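# Raise the bonnet until it stays open, then release

## Task

Lift the bonnet to its fully open position so that it rests there with no support. Then release it and pull the grippers away. It is not done if the bonnet is only up because the robot is still holding it.

## Robot and tools

Robot: two six-joint arms, left_arm and right_arm, each ending in a parallel two-finger gripper with a wrist camera. The left_arm base sits at (+0.004, +0.273, 0) m and the right_arm base at (-0.001, -0.226, 0) m, both slightly yawed. The arm names do not tell you which side of a picture an arm appears on.

Frame: all poses use one scene frame. Its origin is on the table surface midway between the arms. +z is up, +x reaches out across the table, and left_arm is on the +y side. Positions are in metres. Orientations are quaternions written w, x, y, z. In the gripper's own axes, the fingers point along +z and open and close along y. end_effector_position is the point between the finger pads, roughly 1 cm short of the fingertips. Reported hand positions can be slightly off, more so at long reach.

The 16-number row: eight numbers for left_arm, then eight for right_arm, always all sixteen even if one arm stays still. Each group is x, y, z, qw, qx, qy, qz, opening. The position and quaternion are an absolute target pose for that gripper in the scene frame, not an offset. Opening runs from -1 (closed) to +1 (fully open, 0.093 m gap). A target more than 0.6 m from the arm's last reported position along any gripper axis gets the call refused, and nothing is sent. To keep an arm still, resend its exact pose and opening from the last result before it stopped. To hold an orientation, repeat the same target quaternion rather than copying the drifting reported one.

execute_actions: takes "actions", a list holding at most one item, and an optional "pictures" true/false. An empty list just returns the current state. An item with "rows" (1 to 15 rows of 16 numbers) and "steps" (1 to 15, default 15) runs an action. Each step lasts 1/30 s, each row is used for one step, and the last row repeats for any remaining steps. An item with only "steps" (up to 300) is a wait measured from the previous result, so your reply time counts inside it.

move: "target" is one 16-number row of absolute poses. "speed" is the top path speed in m/s, 0.002 to 0.5, default 0.25; turning is capped at twice that value in rad/s. Both grippers travel in straight lines that finish together, taking 0.5 to 10 s, and stop short if 10 s is not enough. Paths ignore obstacles and the other arm. Grippers lag and may overshoot the speed, especially near full stretch. The opening is applied when the move begins. The result adds a "move:" line giving the ending (done, off_target, moving, held, fault) and any limits (paced means the pose was clipped; held means a check blocked some steps), plus each gripper's distance from its target.

wait: "seconds" from 0 to 10; nothing new is sent.

zoom_image: "camera" is one of cam_high, cam_low, cam_left_wrist, cam_right_wrist; "region" is [x0, y0, x1, y1] in image pixels, origin at top left, no more than 504 by 504. All camera images are 504x504.



Motion limits: each step, the commanded pose is clipped to within 70 mm and 16 degrees of the measured pose, and position wins over orientation when both cannot be met. After an action ends the arm goes at most one more clipped increment, so check the result and send the remainder. Friction may leave the gripper up to about 31 mm from its command; very small commands may not move it. Elbows cannot fully straighten. Joint ranges (rad): waist -2.618 to 3.054, shoulder 0 to 3.142, elbow 0 to 3.142, wrist pitch -1.571 to 1.571, wrist yaw -1.571 to 1.571, wrist roll -2.094 to 2.094.

Results: a state line per arm with position and quaternion; grip_measured (motor position on the -1..+1 scale; pads meet near -0.94, each mm of object width adds about 0.0208, with a fixed per-gripper error up to 0.02); Joint positions ending in the finger gap in metres; a Hand target line showing what the controller is driving toward; "pose unreachable" when the clearance check altered a command; HELD on steps where a command was not sent; FAULT and MOTOR HOT lines. To keep gripping, keep sending the same closing number. Pad force tops out around 50 to 62 N.

Cautions: the simulation keeps running while you think and write, so be brief between calls. Keep the arms from striking or pressing each other. Do not knock or put anything off the table. Approach contact slowly; faster moves and targets far beyond the contact point hit harder. Holding loads heats motors: a warning appears at 75 °C, the arm halts for 10 s at 90 °C, and at 100 °C it goes limp and drops. Loose objects may occasionally get a brief push from outside. For the bonnet, lift it until it is self-supporting, confirm in the images, open the gripper and back away before finishing.

Each tool is called after "Request:" in YAML: its name, and indented under it one key for each argument.

Reference images:

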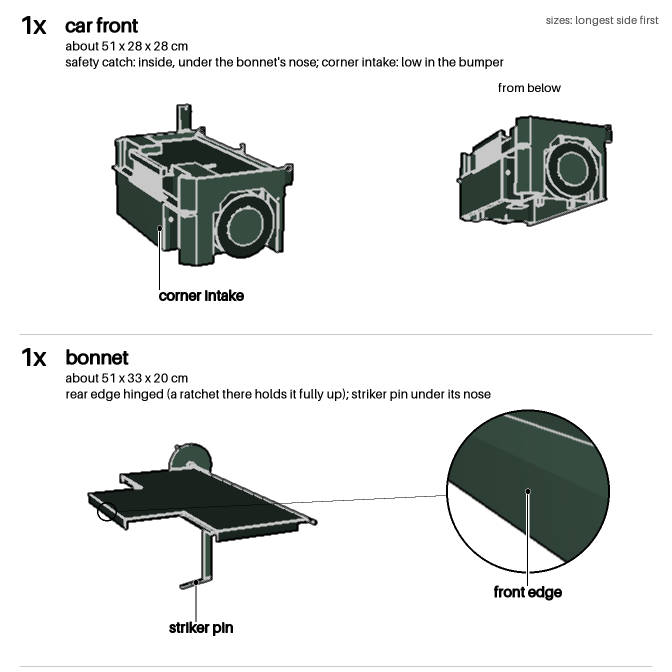

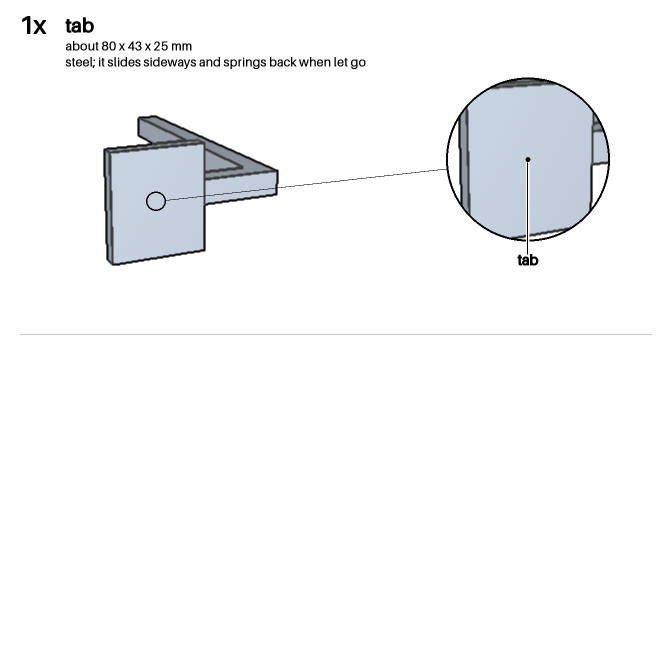

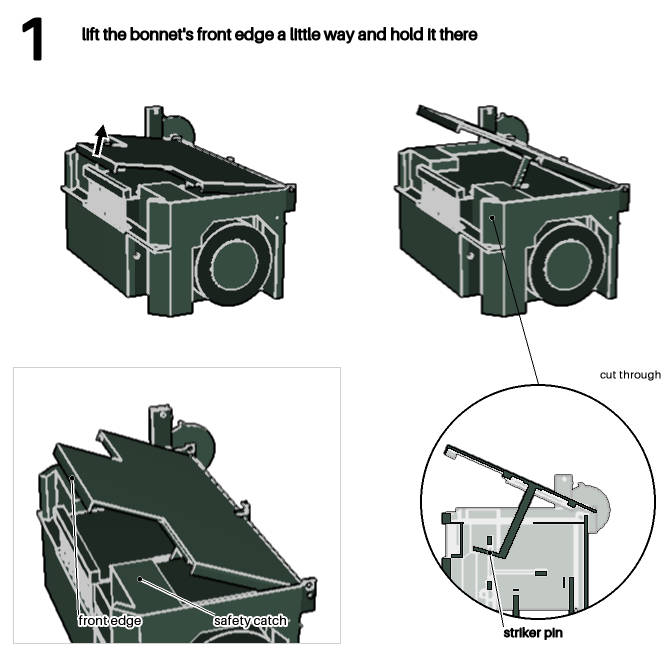

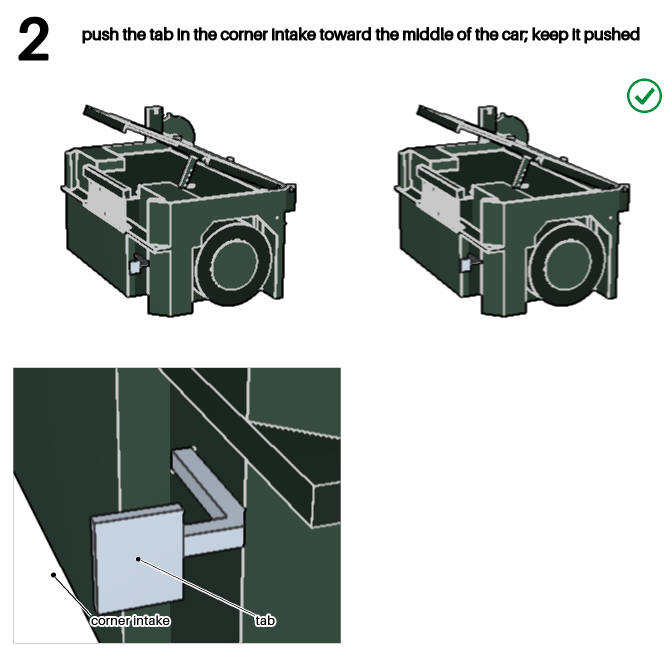

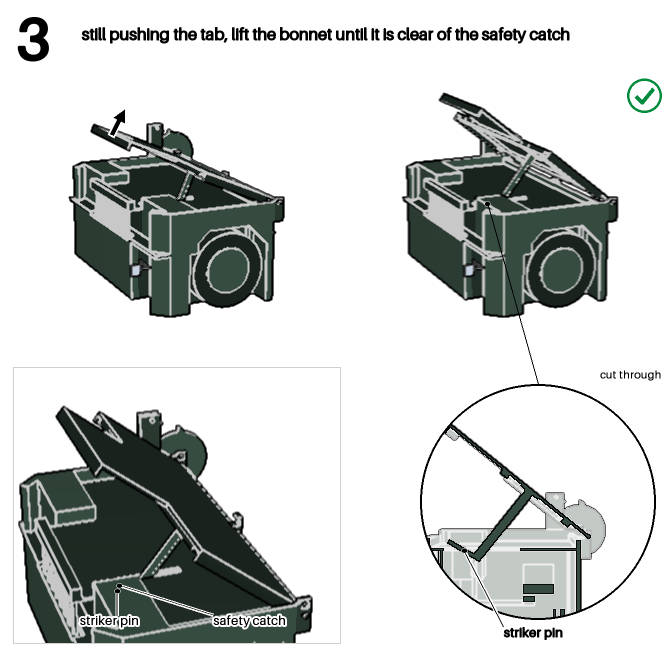

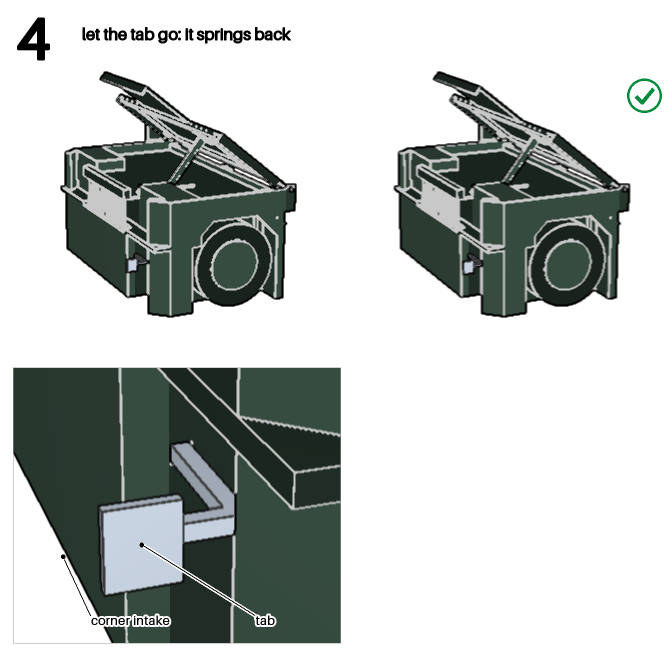

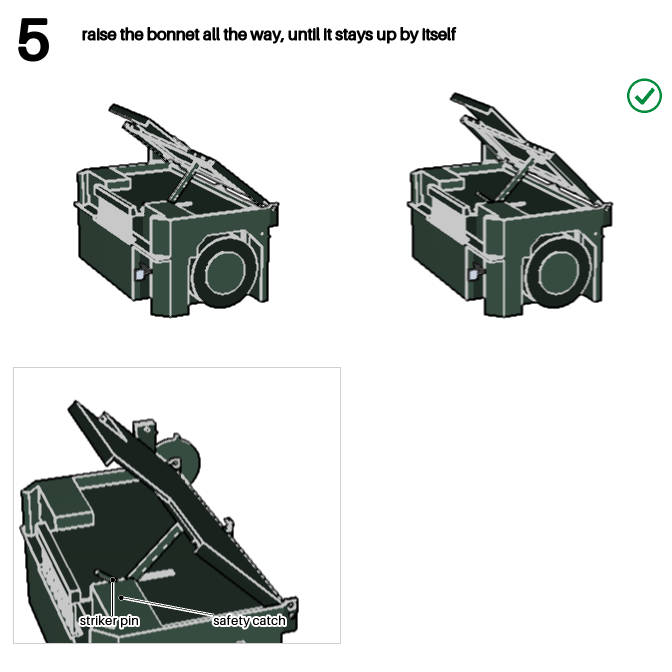

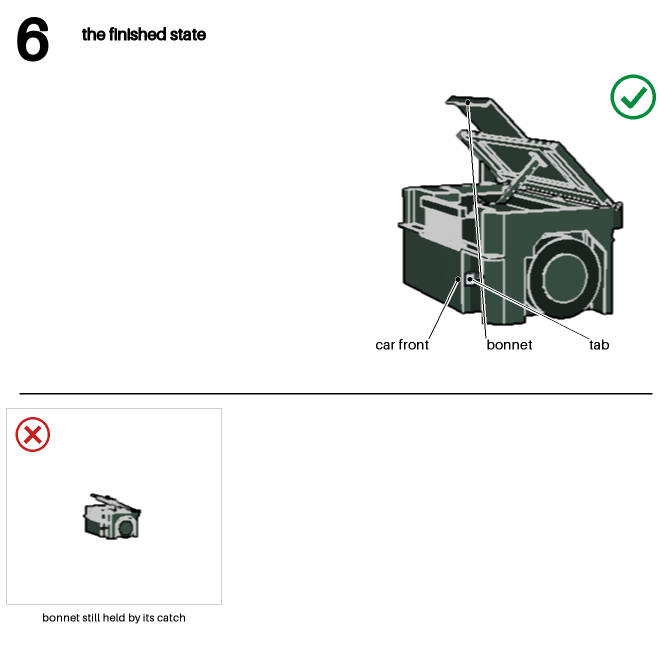

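## Session

Request:
execute_actions:
  actions: []

Scene clock: 0.00 s of 4710.00 s.
left_arm: end_effector_position=(+0.1413, -0.2205, +0.3631) grip_measured=+1.000 end_effector_quat_wxyz=(+0.418, -0.043, +0.781, -0.462) | right_arm: end_effector_position=(+0.0138, -0.6968, +0.1460) grip_measured=+1.000 end_effector_quat_wxyz=(+0.289, +0.731, +0.605, -0.130)
Joint positions: left_arm=[-1.636  1.725  1.677 -0.253 -0.714 -1.09   0.093] | right_arm=[-1.434  1.798  1.439 -0.588 -0.179  0.213  0.093]
Joint velocities: left_arm=[-0.002  0.002  0.012  0.037 -0.007 -0.051  0.   ] | right_arm=[ 0.012 -0.017 -0.007  0.022  0.051  0.007  0.   ]
Motor temperatures (°C, as the motors report them): left_arm=[28 27 25 28 26 28] | right_arm=[29 27 28 26 27 27]
Hand target (left_arm): +0.141, -0.220, +0.363; +0.418, -0.043, +0.781, -0.462
Hand target (right_arm): +0.014, -0.697, +0.146; +0.289, +0.731, +0.605, -0.130

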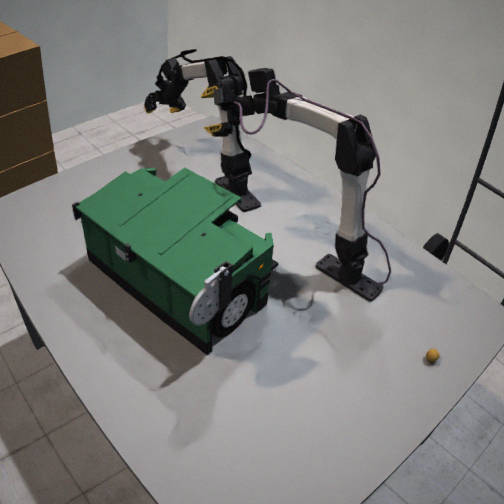

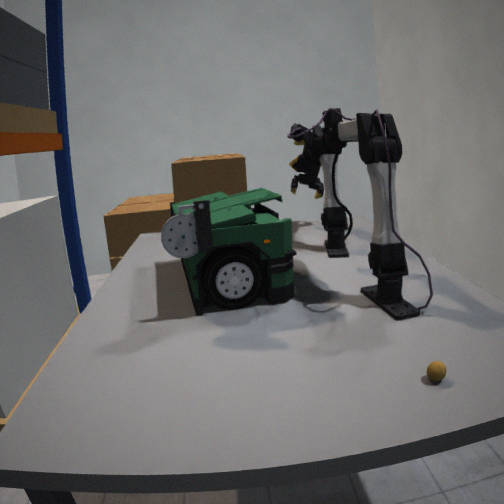

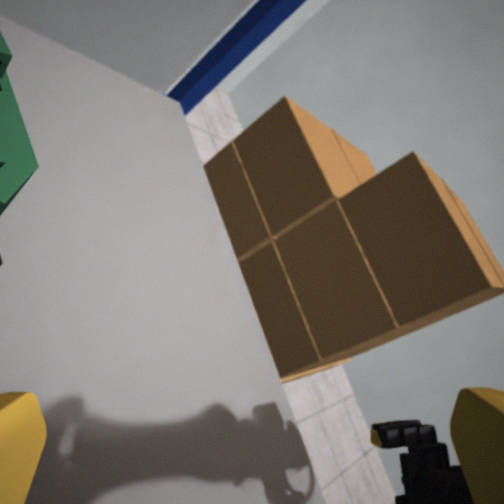

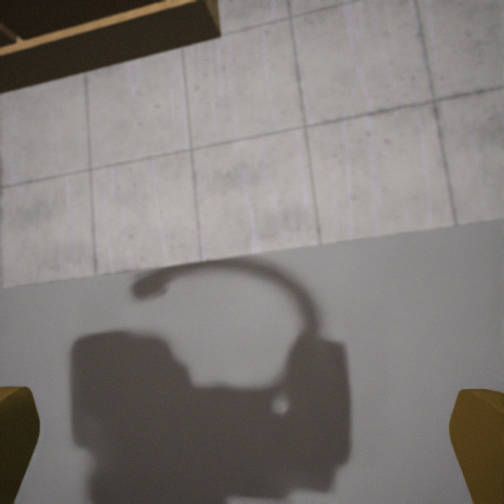

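Request:
zoom_image:
  camera: "cam_high"
  region: [50, 140, 400, 370]

Request:
zoom_image:
  camera: "cam_low"
  region: [140, 160, 440, 330]

Region (50, 140, 400, 370) of cam_high's 504x504 image, scaled by 1.440, with more detail than that image has; it fills the top 331 rows of this view, and the rest is white.

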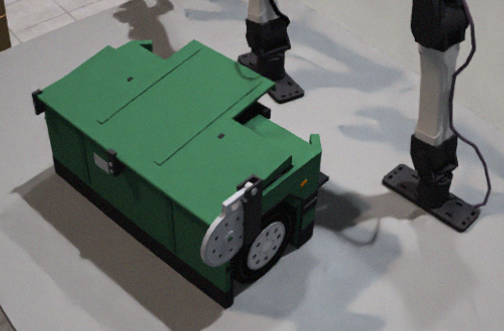

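Region (140, 160, 440, 330) of cam_low's 504x504 image, scaled by 1.680, with more detail than that image has; it fills the top 286 rows of this view, and the rest is white.

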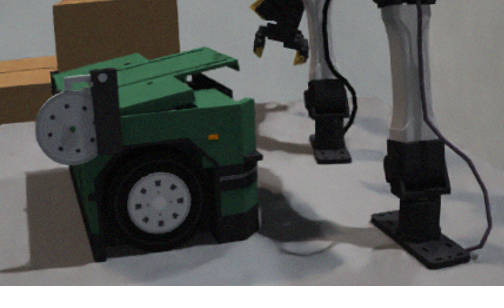

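Request:
move:
  target: [0.05,0.15,0.36,0.5,0,0.866,0,1, 0.0138,-0.6968,0.146,0.289,0.731,0.605,-0.130,1]

Scene clock: 17.33 s of 4710.00 s.
left_arm: end_effector_position=(+0.0522, +0.1534, +0.3542) grip_measured=+1.000 end_effector_quat_wxyz=(+0.229, +0.182, +0.891, -0.347) | right_arm: end_effector_position=(+0.0138, -0.6968, +0.1460) grip_measured=+1.000 end_effector_quat_wxyz=(+0.289, +0.731, +0.605, -0.130)
Joint positions: left_arm=[-1.505  0.743  1.574 -1.555 -0.149 -0.916  0.093] | right_arm=[-1.434  1.798  1.439 -0.588 -0.179  0.213  0.093]
Joint velocities: left_arm=[ 0.022 -0.037  0.007 -0.007 -0.022  0.081  0.   ] | right_arm=[ 0.007  0.002  0.002 -0.022  0.022  0.037  0.   ]
Motor temperatures (°C, as the motors report them): left_arm=[28 30 27 31 26 28] | right_arm=[29 33 31 29 27 27]
Hand target (left_arm): +0.053, +0.149, +0.358; +0.229, +0.186, +0.892, -0.344
Hand target (right_arm): +0.014, -0.697, +0.146; +0.289, +0.731, +0.605, -0.130
Off the commanded pose (left_arm): 0.007 m, 55 deg; orientation clipped at the last step of the last action.
Off the commanded pose (right_arm): 0.000 m, 0 deg.
joint sent to its limit (left arm) — the command would take joint 4 (wrist pitch) past its lower limit, so that joint was sent only as far as its limit.
After step 90, 10.40 s passed at rest.
move: off_target (left_arm); limits=paced

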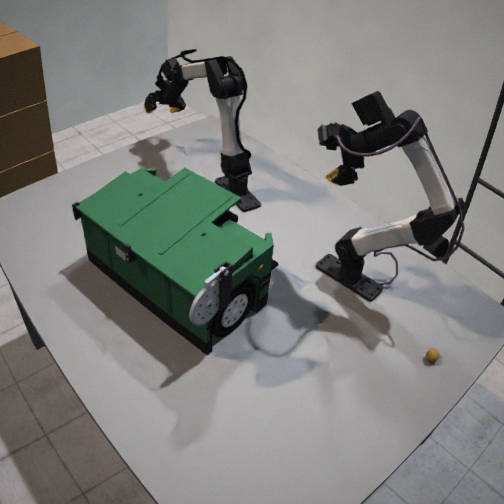

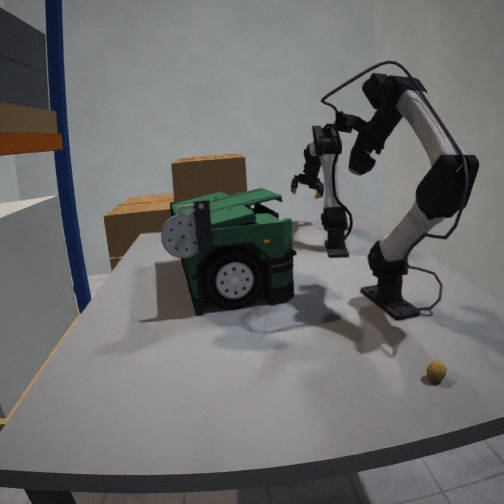

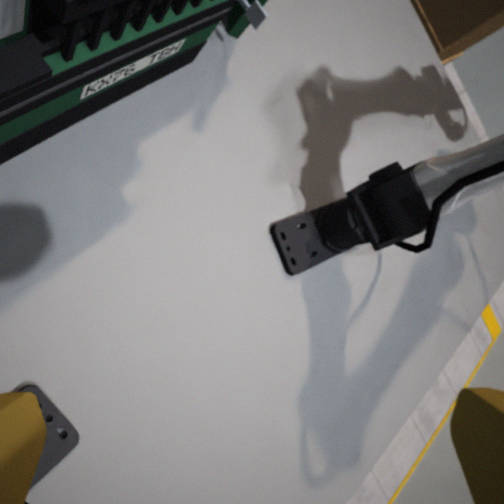

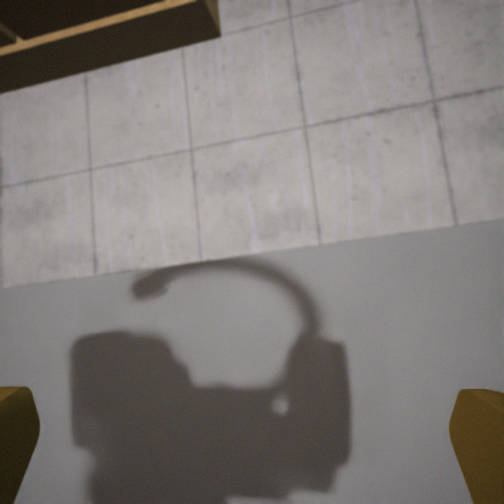

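Request:
move:
  target: [0.2,0.2,0.42,0.5,0,0.866,0,1, 0.0138,-0.6,0.25,0.5,0.3,0.8,-0.13,1]

Scene clock: 23.43 s of 4710.00 s.
left_arm: end_effector_position=(+0.1951, +0.2012, +0.4124) grip_measured=+1.000 end_effector_quat_wxyz=(+0.496, +0.011, +0.868, +0.002) | right_arm: end_effector_position=(+0.0155, -0.5959, +0.2462) grip_measured=+1.000 end_effector_quat_wxyz=(+0.493, +0.301, +0.806, -0.127)
Joint positions: left_arm=[-1.116  1.061  1.791 -1.55  -0.802 -0.64   0.093] | right_arm=[-1.753  1.575  1.401 -0.963 -1.012 -0.964  0.093]
Joint velocities: left_arm=[-0.017  0.002  0.012 -0.051  0.066 -0.007  0.   ] | right_arm=[ 0.012  0.012 -0.017 -0.051 -0.066  0.051  0.   ]
Motor temperatures (°C, as the motors report them): left_arm=[29 30 28 32 26 28] | right_arm=[29 34 32 29 27 27]
Hand target (left_arm): +0.199, +0.201, +0.420; +0.506, +0.001, +0.863, +0.001
Hand target (right_arm): +0.012, -0.599, +0.249; +0.497, +0.301, +0.804, -0.128
Off the commanded pose (left_arm): 0.009 m, 1 deg.
Off the commanded pose (right_arm): 0.006 m, 1 deg.
After step 90, 0.17 s passed at rest.
move: done

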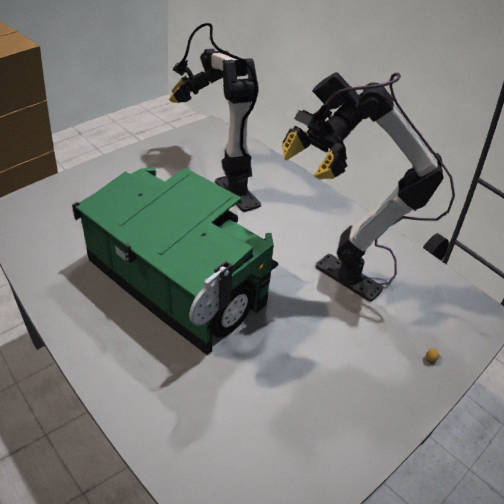

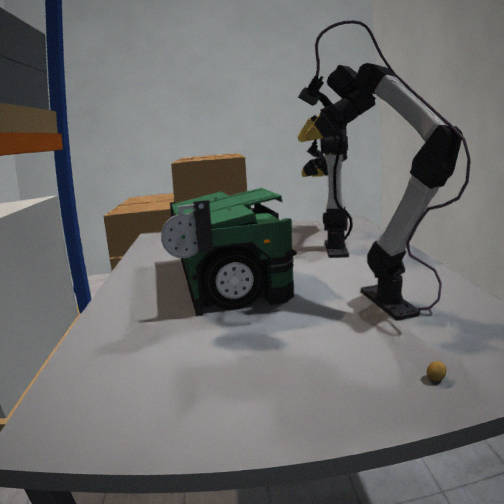

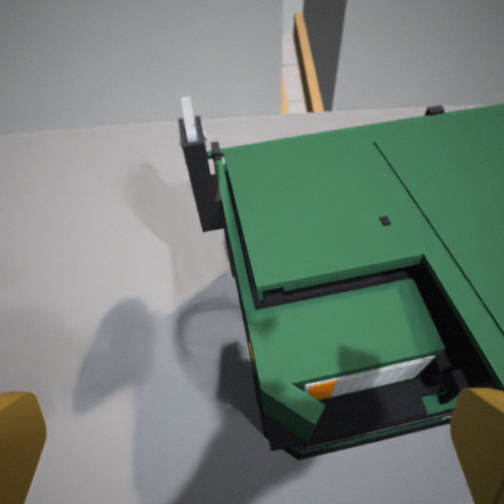

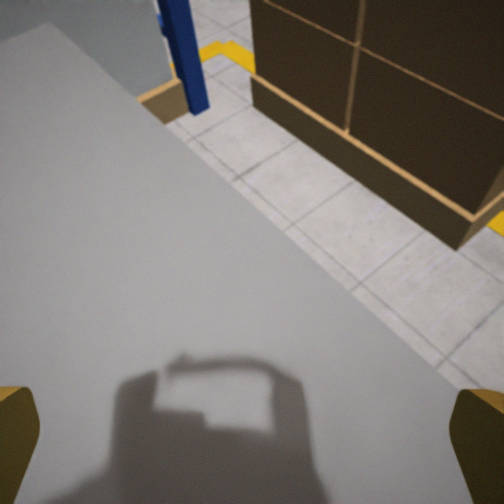

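Request:
move:
  target: [0.16,0.12,0.40,0.56,0.2,0.75,-0.28,1, 0.16,-0.45,0.2,0.703,-0.074,0.703,0.074,1]

Scene clock: 43.13 s of 4710.00 s.
left_arm: end_effector_position=(+0.1599, +0.1202, +0.4009) grip_measured=+1.000 end_effector_quat_wxyz=(+0.552, +0.199, +0.761, -0.278) | right_arm: end_effector_position=(+0.1556, -0.4542, +0.1966) grip_measured=+1.000 end_effector_quat_wxyz=(+0.655, +0.006, +0.755, +0.033)
Joint positions: left_arm=[-1.061  0.659  1.235 -0.822 -0.215 -0.264  0.093] | right_arm=[-1.445  1.646  1.025 -1.5   -1.407 -2.068  0.093]
Joint velocities: left_arm=[ 0.017 -0.002 -0.017 -0.007  0.007  0.051  0.   ] | right_arm=[0.007 0.012 0.007 0.081 0.022 0.007 0.   ]
Motor temperatures (°C, as the motors report them): left_arm=[29 29 29 33 26 28] | right_arm=[29 34 35 28 27 27]
Hand target (left_arm): +0.159, +0.122, +0.402; +0.558, +0.198, +0.755, -0.282
Hand target (right_arm): +0.158, -0.449, +0.198; +0.660, -0.003, +0.751, +0.026
Off the commanded pose (left_arm): 0.001 m, 2 deg.
Off the commanded pose (right_arm): 0.007 m, 13 deg.
joint sent to its limit (right arm) — the command would take joint 6 (wrist roll) past its lower limit, so that joint was sent only as far as its limit.
After step 90, 14.07 s passed at rest.
move: off_target (right_arm)

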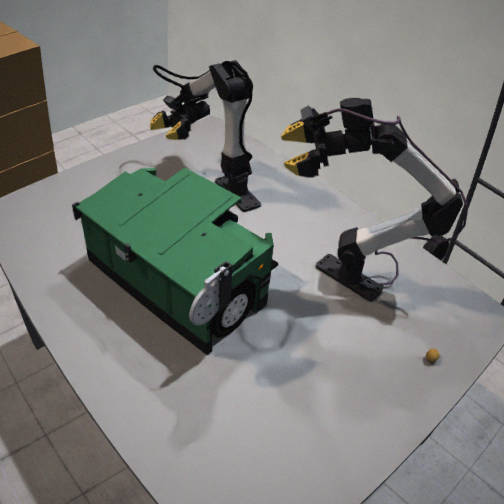

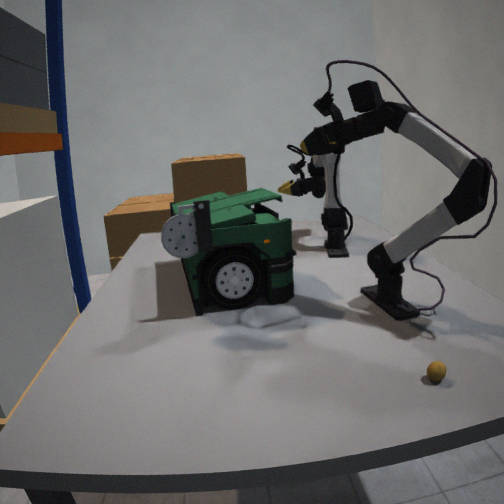

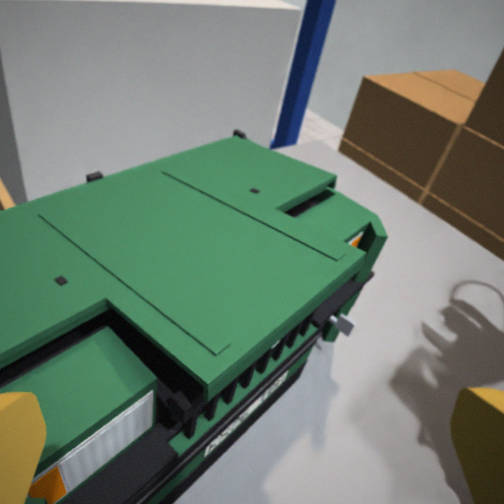

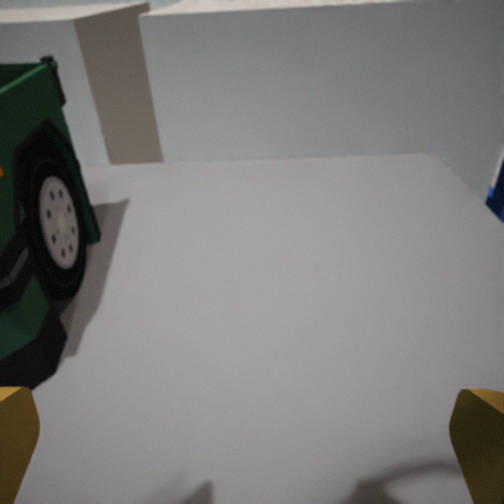

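Request:
move:
  target: [0.16,0.12,0.40,0.56,0.2,0.75,-0.28,1, 0.22,-0.42,0.40,0.6,0.2,0.75,-0.17,1]

Scene clock: 53.97 s of 4710.00 s.
left_arm: end_effector_position=(+0.1604, +0.1186, +0.3991) grip_measured=+1.000 end_effector_quat_wxyz=(+0.554, +0.201, +0.759, -0.278) | right_arm: end_effector_position=(+0.2200, -0.4173, +0.4033) grip_measured=+1.000 end_effector_quat_wxyz=(+0.605, +0.195, +0.755, -0.160)
Joint positions: left_arm=[-1.061  0.652  1.218 -0.805 -0.211 -0.257  0.093] | right_arm=[-0.79   0.886  1.232 -0.587 -0.437 -0.11   0.093]
Joint velocities: left_arm=[-0.012  0.002 -0.002  0.051 -0.037  0.022  0.   ] | right_arm=[-0.007 -0.027  0.007  0.051 -0.066 -0.066  0.   ]
Motor temperatures (°C, as the motors report them): left_arm=[29 29 29 35 26 28] | right_arm=[29 34 34 28 27 27]
Hand target (left_arm): +0.160, +0.120, +0.400; +0.561, +0.200, +0.752, -0.281
Hand target (right_arm): +0.220, -0.415, +0.402; +0.609, +0.196, +0.751, -0.163
Off the commanded pose (left_arm): 0.002 m, 1 deg.
Off the commanded pose (right_arm): 0.004 m, 1 deg.
After step 90, 5.53 s passed at rest.
move: done; limits=paced

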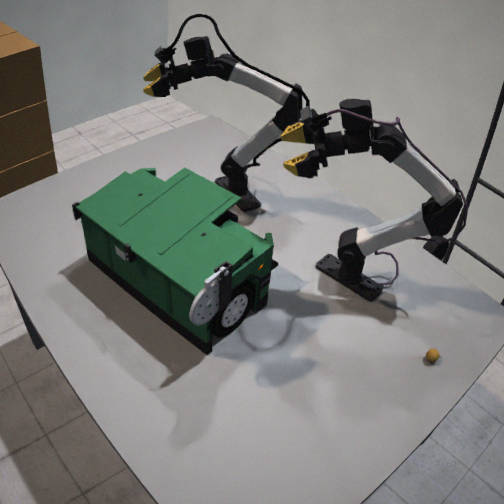

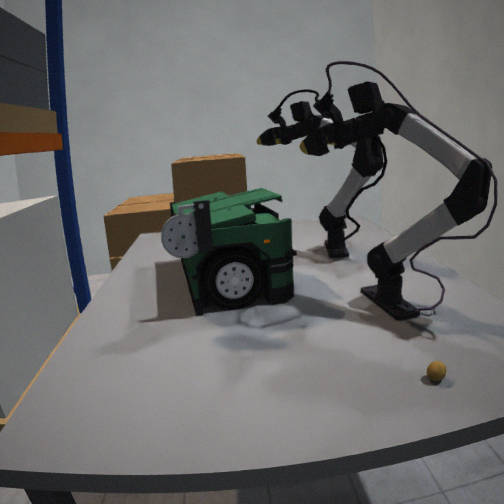

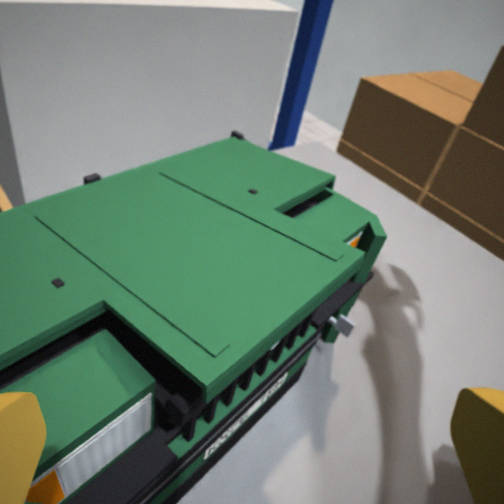

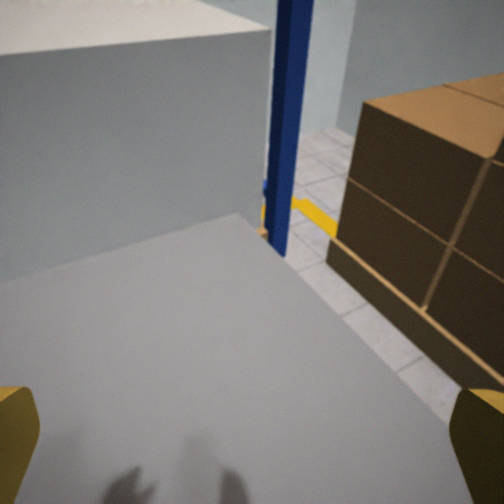

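Request:
move:
  target: [0.16,0.12,0.40,0.56,0.2,0.75,-0.28,1, 0.14,-0.36,0.15,0.703,-0.074,0.703,0.074,-1]

Scene clock: 63.03 s of 4710.00 s.
left_arm: end_effector_position=(+0.1604, +0.1186, +0.3991) grip_measured=+1.000 end_effector_quat_wxyz=(+0.554, +0.201, +0.759, -0.278) | right_arm: end_effector_position=(+0.1424, -0.3671, +0.1485) grip_measured=-0.985 end_effector_quat_wxyz=(+0.704, +0.073, +0.704, -0.069)
Joint positions: left_arm=[-1.061  0.652  1.218 -0.805 -0.211 -0.257  0.093] | right_arm=[-1.602  0.792  0.186 -0.405 -1.57  -1.005  0.   ]
Joint velocities: left_arm=[ 0.002  0.002  0.007 -0.007 -0.051 -0.022  0.   ] | right_arm=[-0.012  0.007 -0.007 -0.037 -0.022 -0.095  0.   ]
Motor temperatures (°C, as the motors report them): left_arm=[29 29 29 36 26 28] | right_arm=[29 33 34 31 27 27]
Hand target (left_arm): +0.160, +0.120, +0.400; +0.561, +0.200, +0.752, -0.281
Hand target (right_arm): +0.142, -0.364, +0.148; +0.707, +0.073, +0.700, -0.073
Off the commanded pose (left_arm): 0.002 m, 1 deg.
Off the commanded pose (right_arm): 0.008 m, 24 deg; orientation clipped at the last step of the last action.
joint sent to its limit (right arm) — the command would take joint 5 (wrist yaw) past its lower limit, so that joint was sent only as far as its limit.
After step 90, 3.83 s passed at rest.
move: off_target (right_arm); limits=paced

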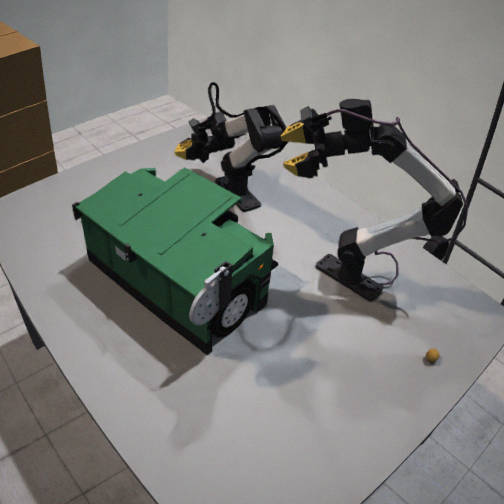

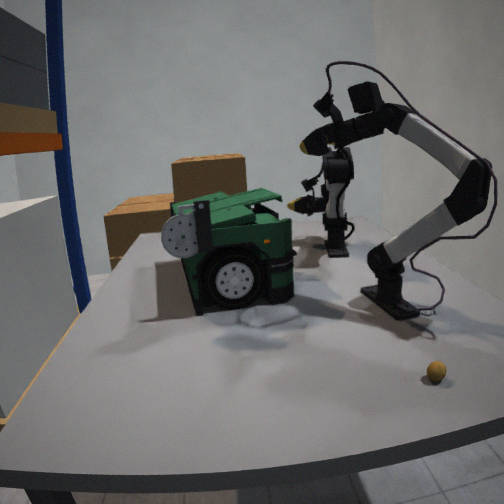

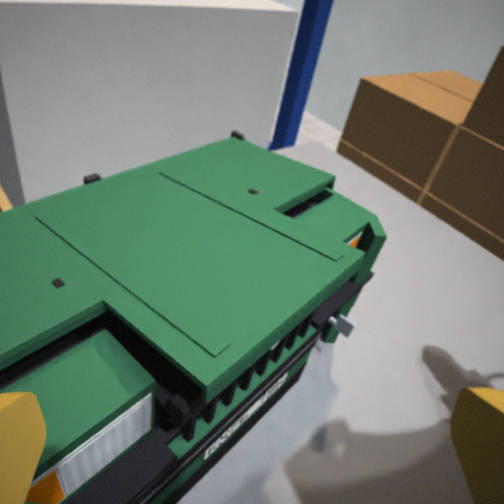

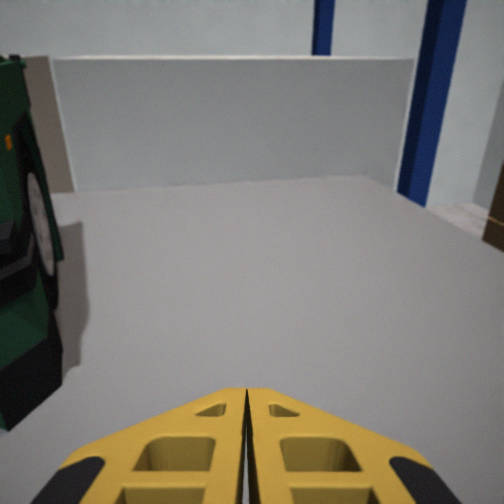

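Request:
move:
  target: [0.16,0.12,0.40,0.56,0.2,0.75,-0.28,1, 0.2,-0.33,0.33,0.496,0.113,0.858,-0.065,-1]

Request:
move:
  target: [0.16,0.12,0.40,0.56,0.2,0.75,-0.28,1, 0.2,-0.27,0.19,0.498,-0.075,0.863,0.044,-1]
  speed: 0.15

Scene clock: 83.90 s of 4710.00 s.
left_arm: end_effector_position=(+0.1604, +0.1186, +0.3992) grip_measured=+1.000 end_effector_quat_wxyz=(+0.554, +0.201, +0.758, -0.278) | right_arm: end_effector_position=(+0.1990, -0.3275, +0.3284) grip_measured=-0.985 end_effector_quat_wxyz=(+0.505, +0.113, +0.853, -0.063)
Joint positions: left_arm=[-1.061  0.652  1.218 -0.805 -0.211 -0.257  0.093] | right_arm=[-0.672  0.748  1.18  -1.014 -0.505 -0.301  0.   ]
Joint velocities: left_arm=[-0.012 -0.017 -0.007  0.007 -0.007 -0.081  0.   ] | right_arm=[ 0.017  0.017  0.007  0.007  0.081 -0.007  0.   ]
Motor temperatures (°C, as the motors report them): left_arm=[29 28 29 39 26 28] | right_arm=[29 31 34 30 28 27]
Hand target (left_arm): +0.160, +0.120, +0.400; +0.561, +0.201, +0.752, -0.281
Hand target (right_arm): +0.200, -0.329, +0.332; +0.501, +0.117, +0.855, -0.062
Off the commanded pose (left_arm): 0.002 m, 1 deg.
Off the commanded pose (right_arm): 0.003 m, 1 deg.
After step 90, 15.97 s passed at rest.
move: done

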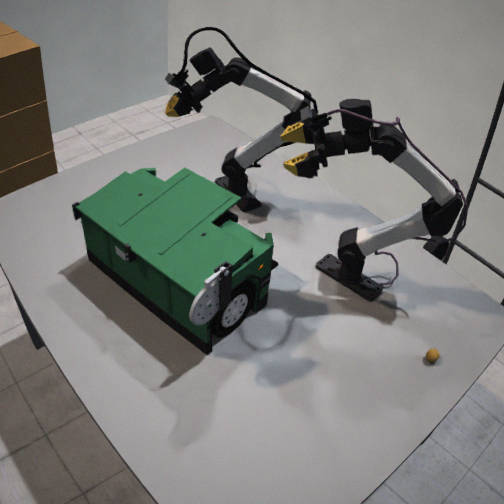

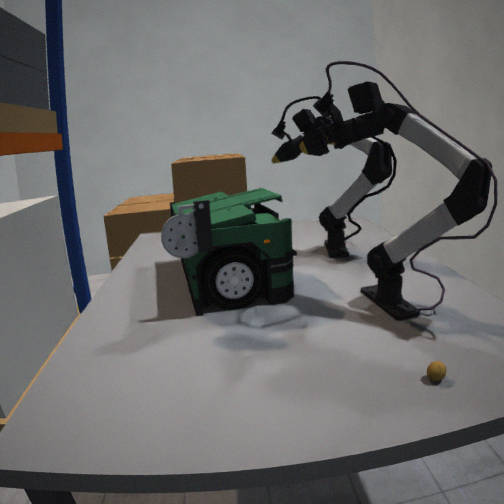

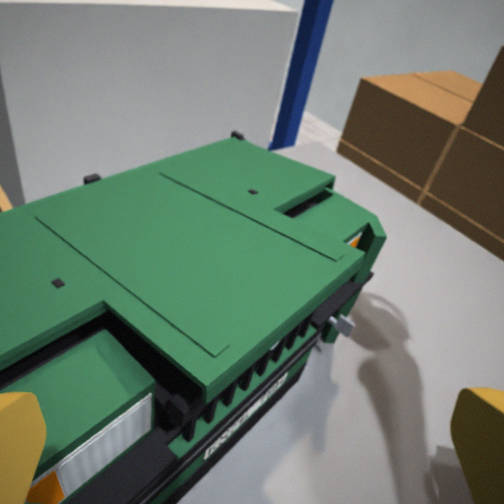

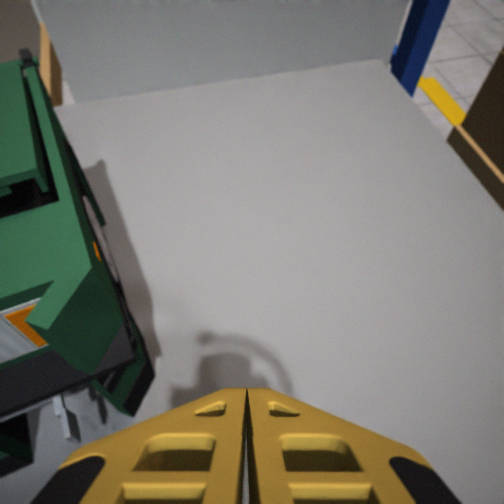

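Scene clock: 85.93 s of 4710.00 s.
left_arm: end_effector_position=(+0.1604, +0.1186, +0.3992) grip_measured=+1.000 end_effector_quat_wxyz=(+0.554, +0.201, +0.758, -0.278) | right_arm: end_effector_position=(+0.1994, -0.2719, +0.1896) grip_measured=-0.985 end_effector_quat_wxyz=(+0.487, -0.065, +0.869, +0.049)
Joint positions: left_arm=[-1.061  0.652  1.218 -0.805 -0.211 -0.257  0.093] | right_arm=[-0.709  0.607  0.651 -0.933 -0.837 -0.716  0.   ]
Joint velocities: left_arm=[ 0.002  0.012 -0.007  0.022 -0.081 -0.11   0.   ] | right_arm=[-0.017  0.027 -0.017 -0.066  0.081 -0.022  0.   ]
Motor temperatures (°C, as the motors report them): left_arm=[29 28 29 39 26 28] | right_arm=[29 31 34 30 28 27]
Hand target (left_arm): +0.160, +0.120, +0.400; +0.561, +0.200, +0.752, -0.281
Hand target (right_arm): +0.200, -0.271, +0.189; +0.495, -0.073, +0.864, +0.044
Off the commanded pose (left_arm): 0.002 m, 1 deg.
Off the commanded pose (right_arm): 0.002 m, 2 deg.
move: done

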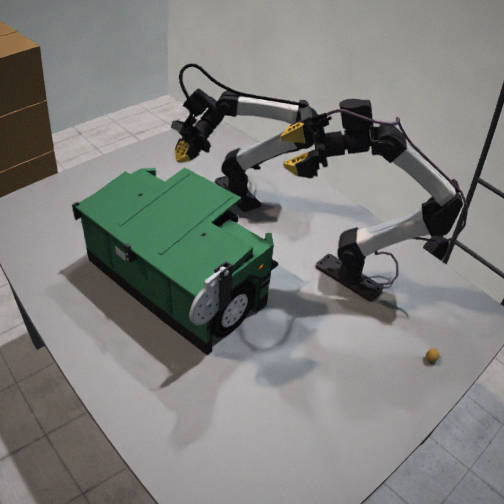

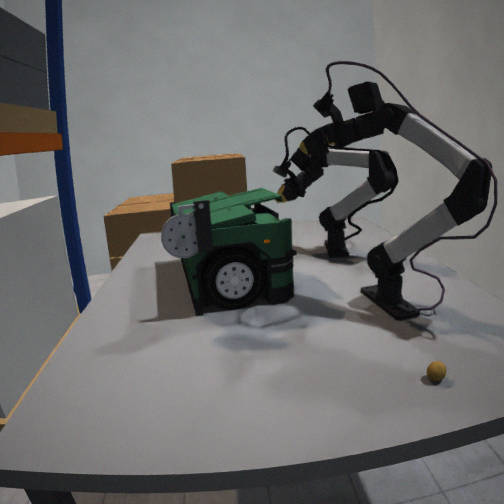

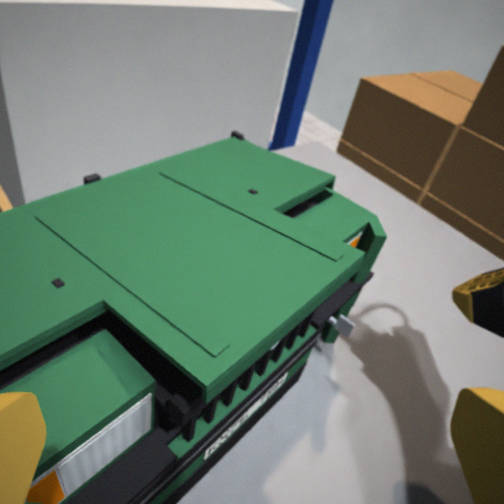

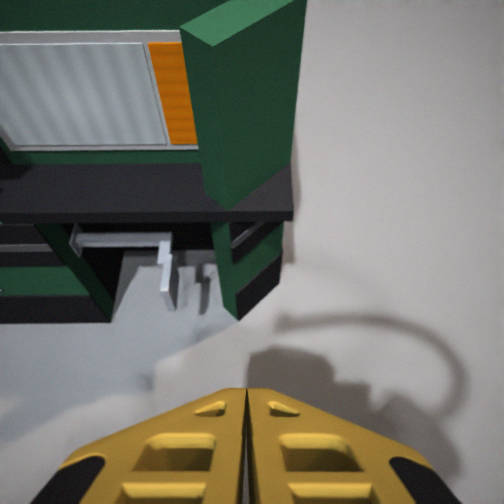

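Request:
move:
  target: [0.15,0.05,0.28,0.674,0.213,0.674,-0.213,-1, 0.21,-0.222,0.14,0.572,-0.071,0.816,0.05,-0.2]
  speed: 0.15

Scene clock: 103.17 s of 4710.00 s.
left_arm: end_effector_position=(+0.1505, +0.0533, +0.2863) grip_measured=-0.985 end_effector_quat_wxyz=(+0.670, +0.204, +0.678, -0.225) | right_arm: end_effector_position=(+0.2075, -0.2203, +0.1431) grip_measured=-0.202 end_effector_quat_wxyz=(+0.568, -0.073, +0.818, +0.058)
Joint positions: left_arm=[-1.619  0.576  0.453  0.119 -0.885 -0.034  0.   ] | right_arm=[-0.256  0.096  0.237 -0.57  -0.573 -0.23   0.036]
Joint velocities: left_arm=[ 0.012  0.002  0.002  0.022  0.051 -0.007  0.   ] | right_arm=[-0.022  0.022  0.012  0.007  0.095  0.095 -0.   ]
Motor temperatures (°C, as the motors report them): left_arm=[29 28 29 40 26 28] | right_arm=[29 30 34 32 28 27]
Hand target (left_arm): +0.150, +0.050, +0.280; +0.670, +0.210, +0.678, -0.218
Hand target (right_arm): +0.209, -0.221, +0.141; +0.572, -0.072, +0.815, +0.055
Off the commanded pose (left_arm): 0.007 m, 2 deg.
Off the commanded pose (right_arm): 0.004 m, 1 deg.
After step 90, 12.40 s passed at rest.
move: done

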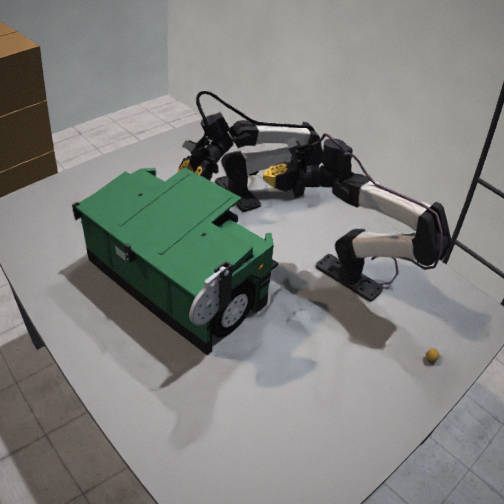

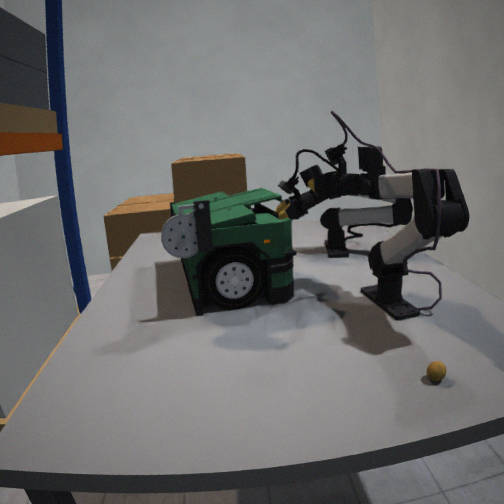

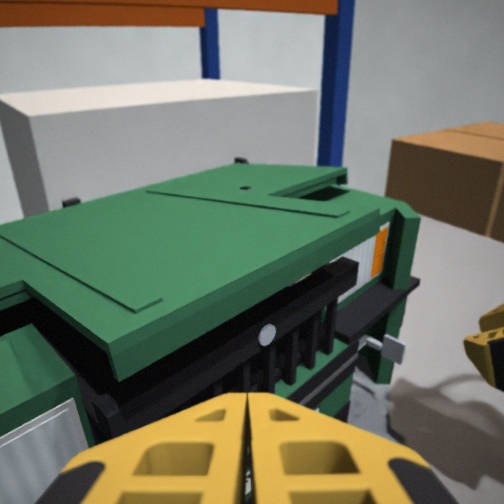

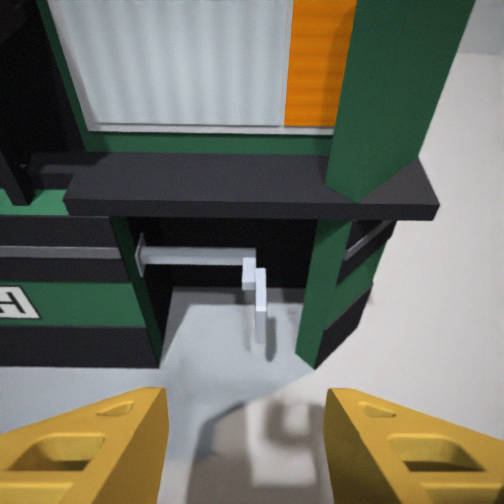

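Request:
zoom_image:
  camera: "cam_left_wrist"
  region: [0, 220, 300, 460]

Request:
zoom_image:
  camera: "cam_low"
  region: [220, 170, 330, 250]

Region (0, 220, 300, 460) of cam_left_wrist's 504x504 image, scaled by 1.680, with more detail than that image has; it fills the top 403 rows of this view, and the rest is white.

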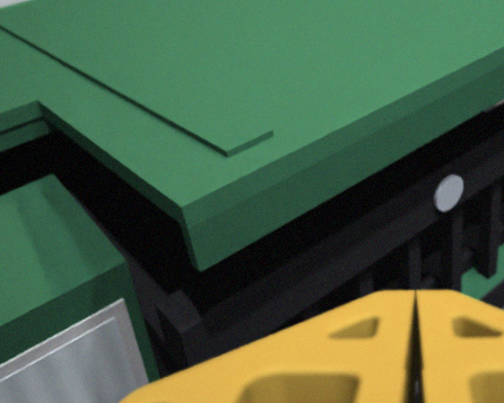

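Region (220, 170, 330, 250) of cam_low's 504x504 image, scaled by 4.582, with more detail than that image has; it fills the top 367 rows of this view, and the rest is white.

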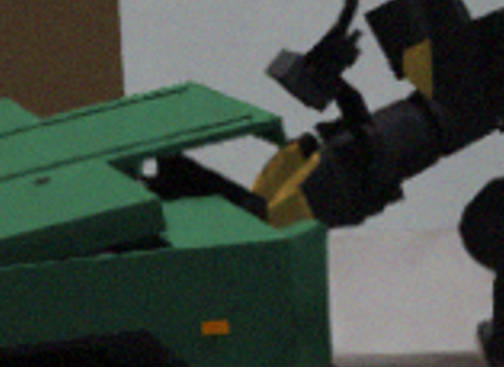

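Request:
move:
  target: [0.185,0.085,0.24,0.674,0.213,0.674,-0.213,-1, 0.245,-0.222,0.125,0.572,-0.071,0.816,0.05,-0.2]
  speed: 0.08

Scene clock: 123.13 s of 4710.00 s.
left_arm: end_effector_position=(+0.1847, +0.0827, +0.2397) grip_measured=-0.985 end_effector_quat_wxyz=(+0.670, +0.219, +0.678, -0.208) | right_arm: end_effector_position=(+0.2429, -0.2219, +0.1353) grip_measured=-0.202 end_effector_quat_wxyz=(+0.581, -0.075, +0.809, +0.048)
Joint positions: left_arm=[-1.263  0.411  0.268  0.125 -0.532  0.003  0.   ] | right_arm=[-0.094  0.315  0.154 -0.197 -0.413 -0.159  0.036]
Joint velocities: left_arm=[-0.012 -0.012 -0.012  0.051 -0.022  0.007  0.   ] | right_arm=[-0.012 -0.012  0.002 -0.007 -0.11  -0.022  0.   ]
Motor temperatures (°C, as the motors report them): left_arm=[29 28 30 40 26 28] | right_arm=[29 29 34 35 27 27]
Hand target (left_arm): +0.185, +0.085, +0.241; +0.677, +0.215, +0.672, -0.211
Hand target (right_arm): +0.244, -0.221, +0.126; +0.572, -0.070, +0.816, +0.051
Off the commanded pose (left_arm): 0.002 m, 1 deg.
Off the commanded pose (right_arm): 0.011 m, 1 deg.
After step 90, 15.47 s passed at rest.
move: off_target (right_arm)

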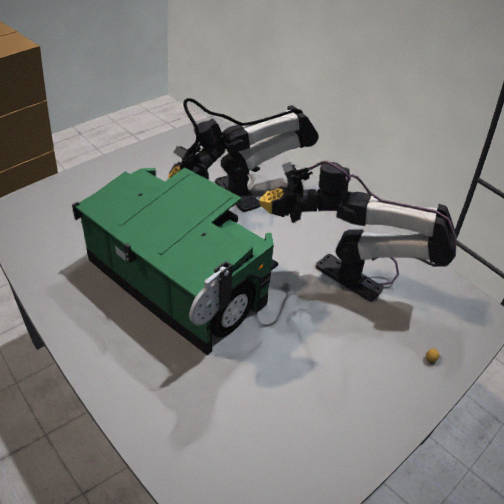

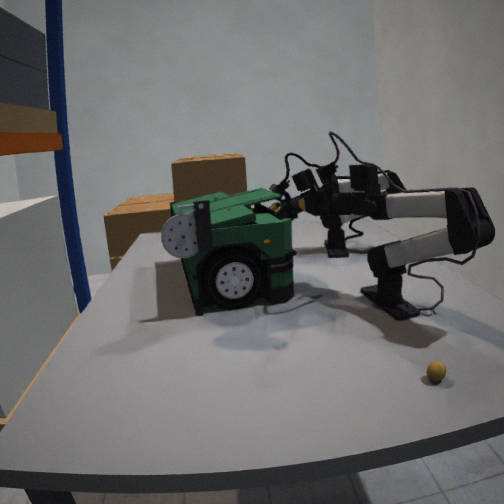

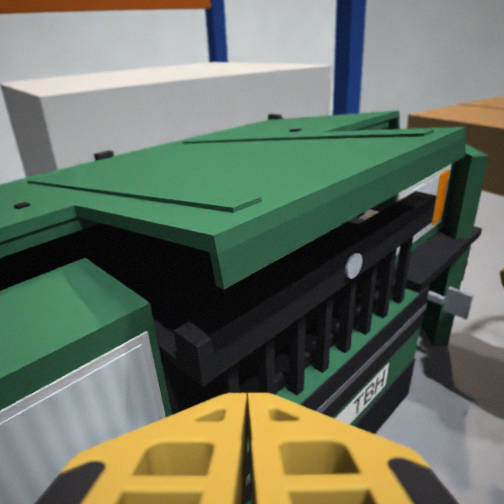

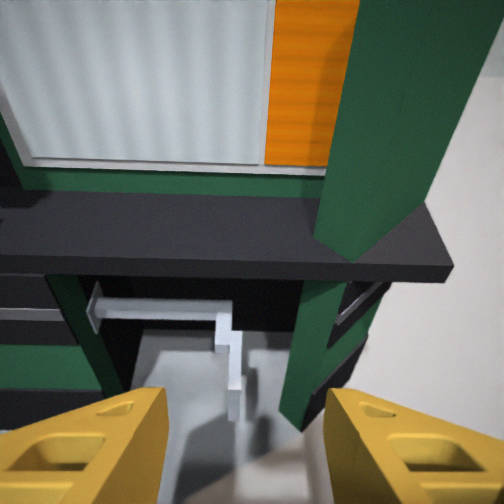

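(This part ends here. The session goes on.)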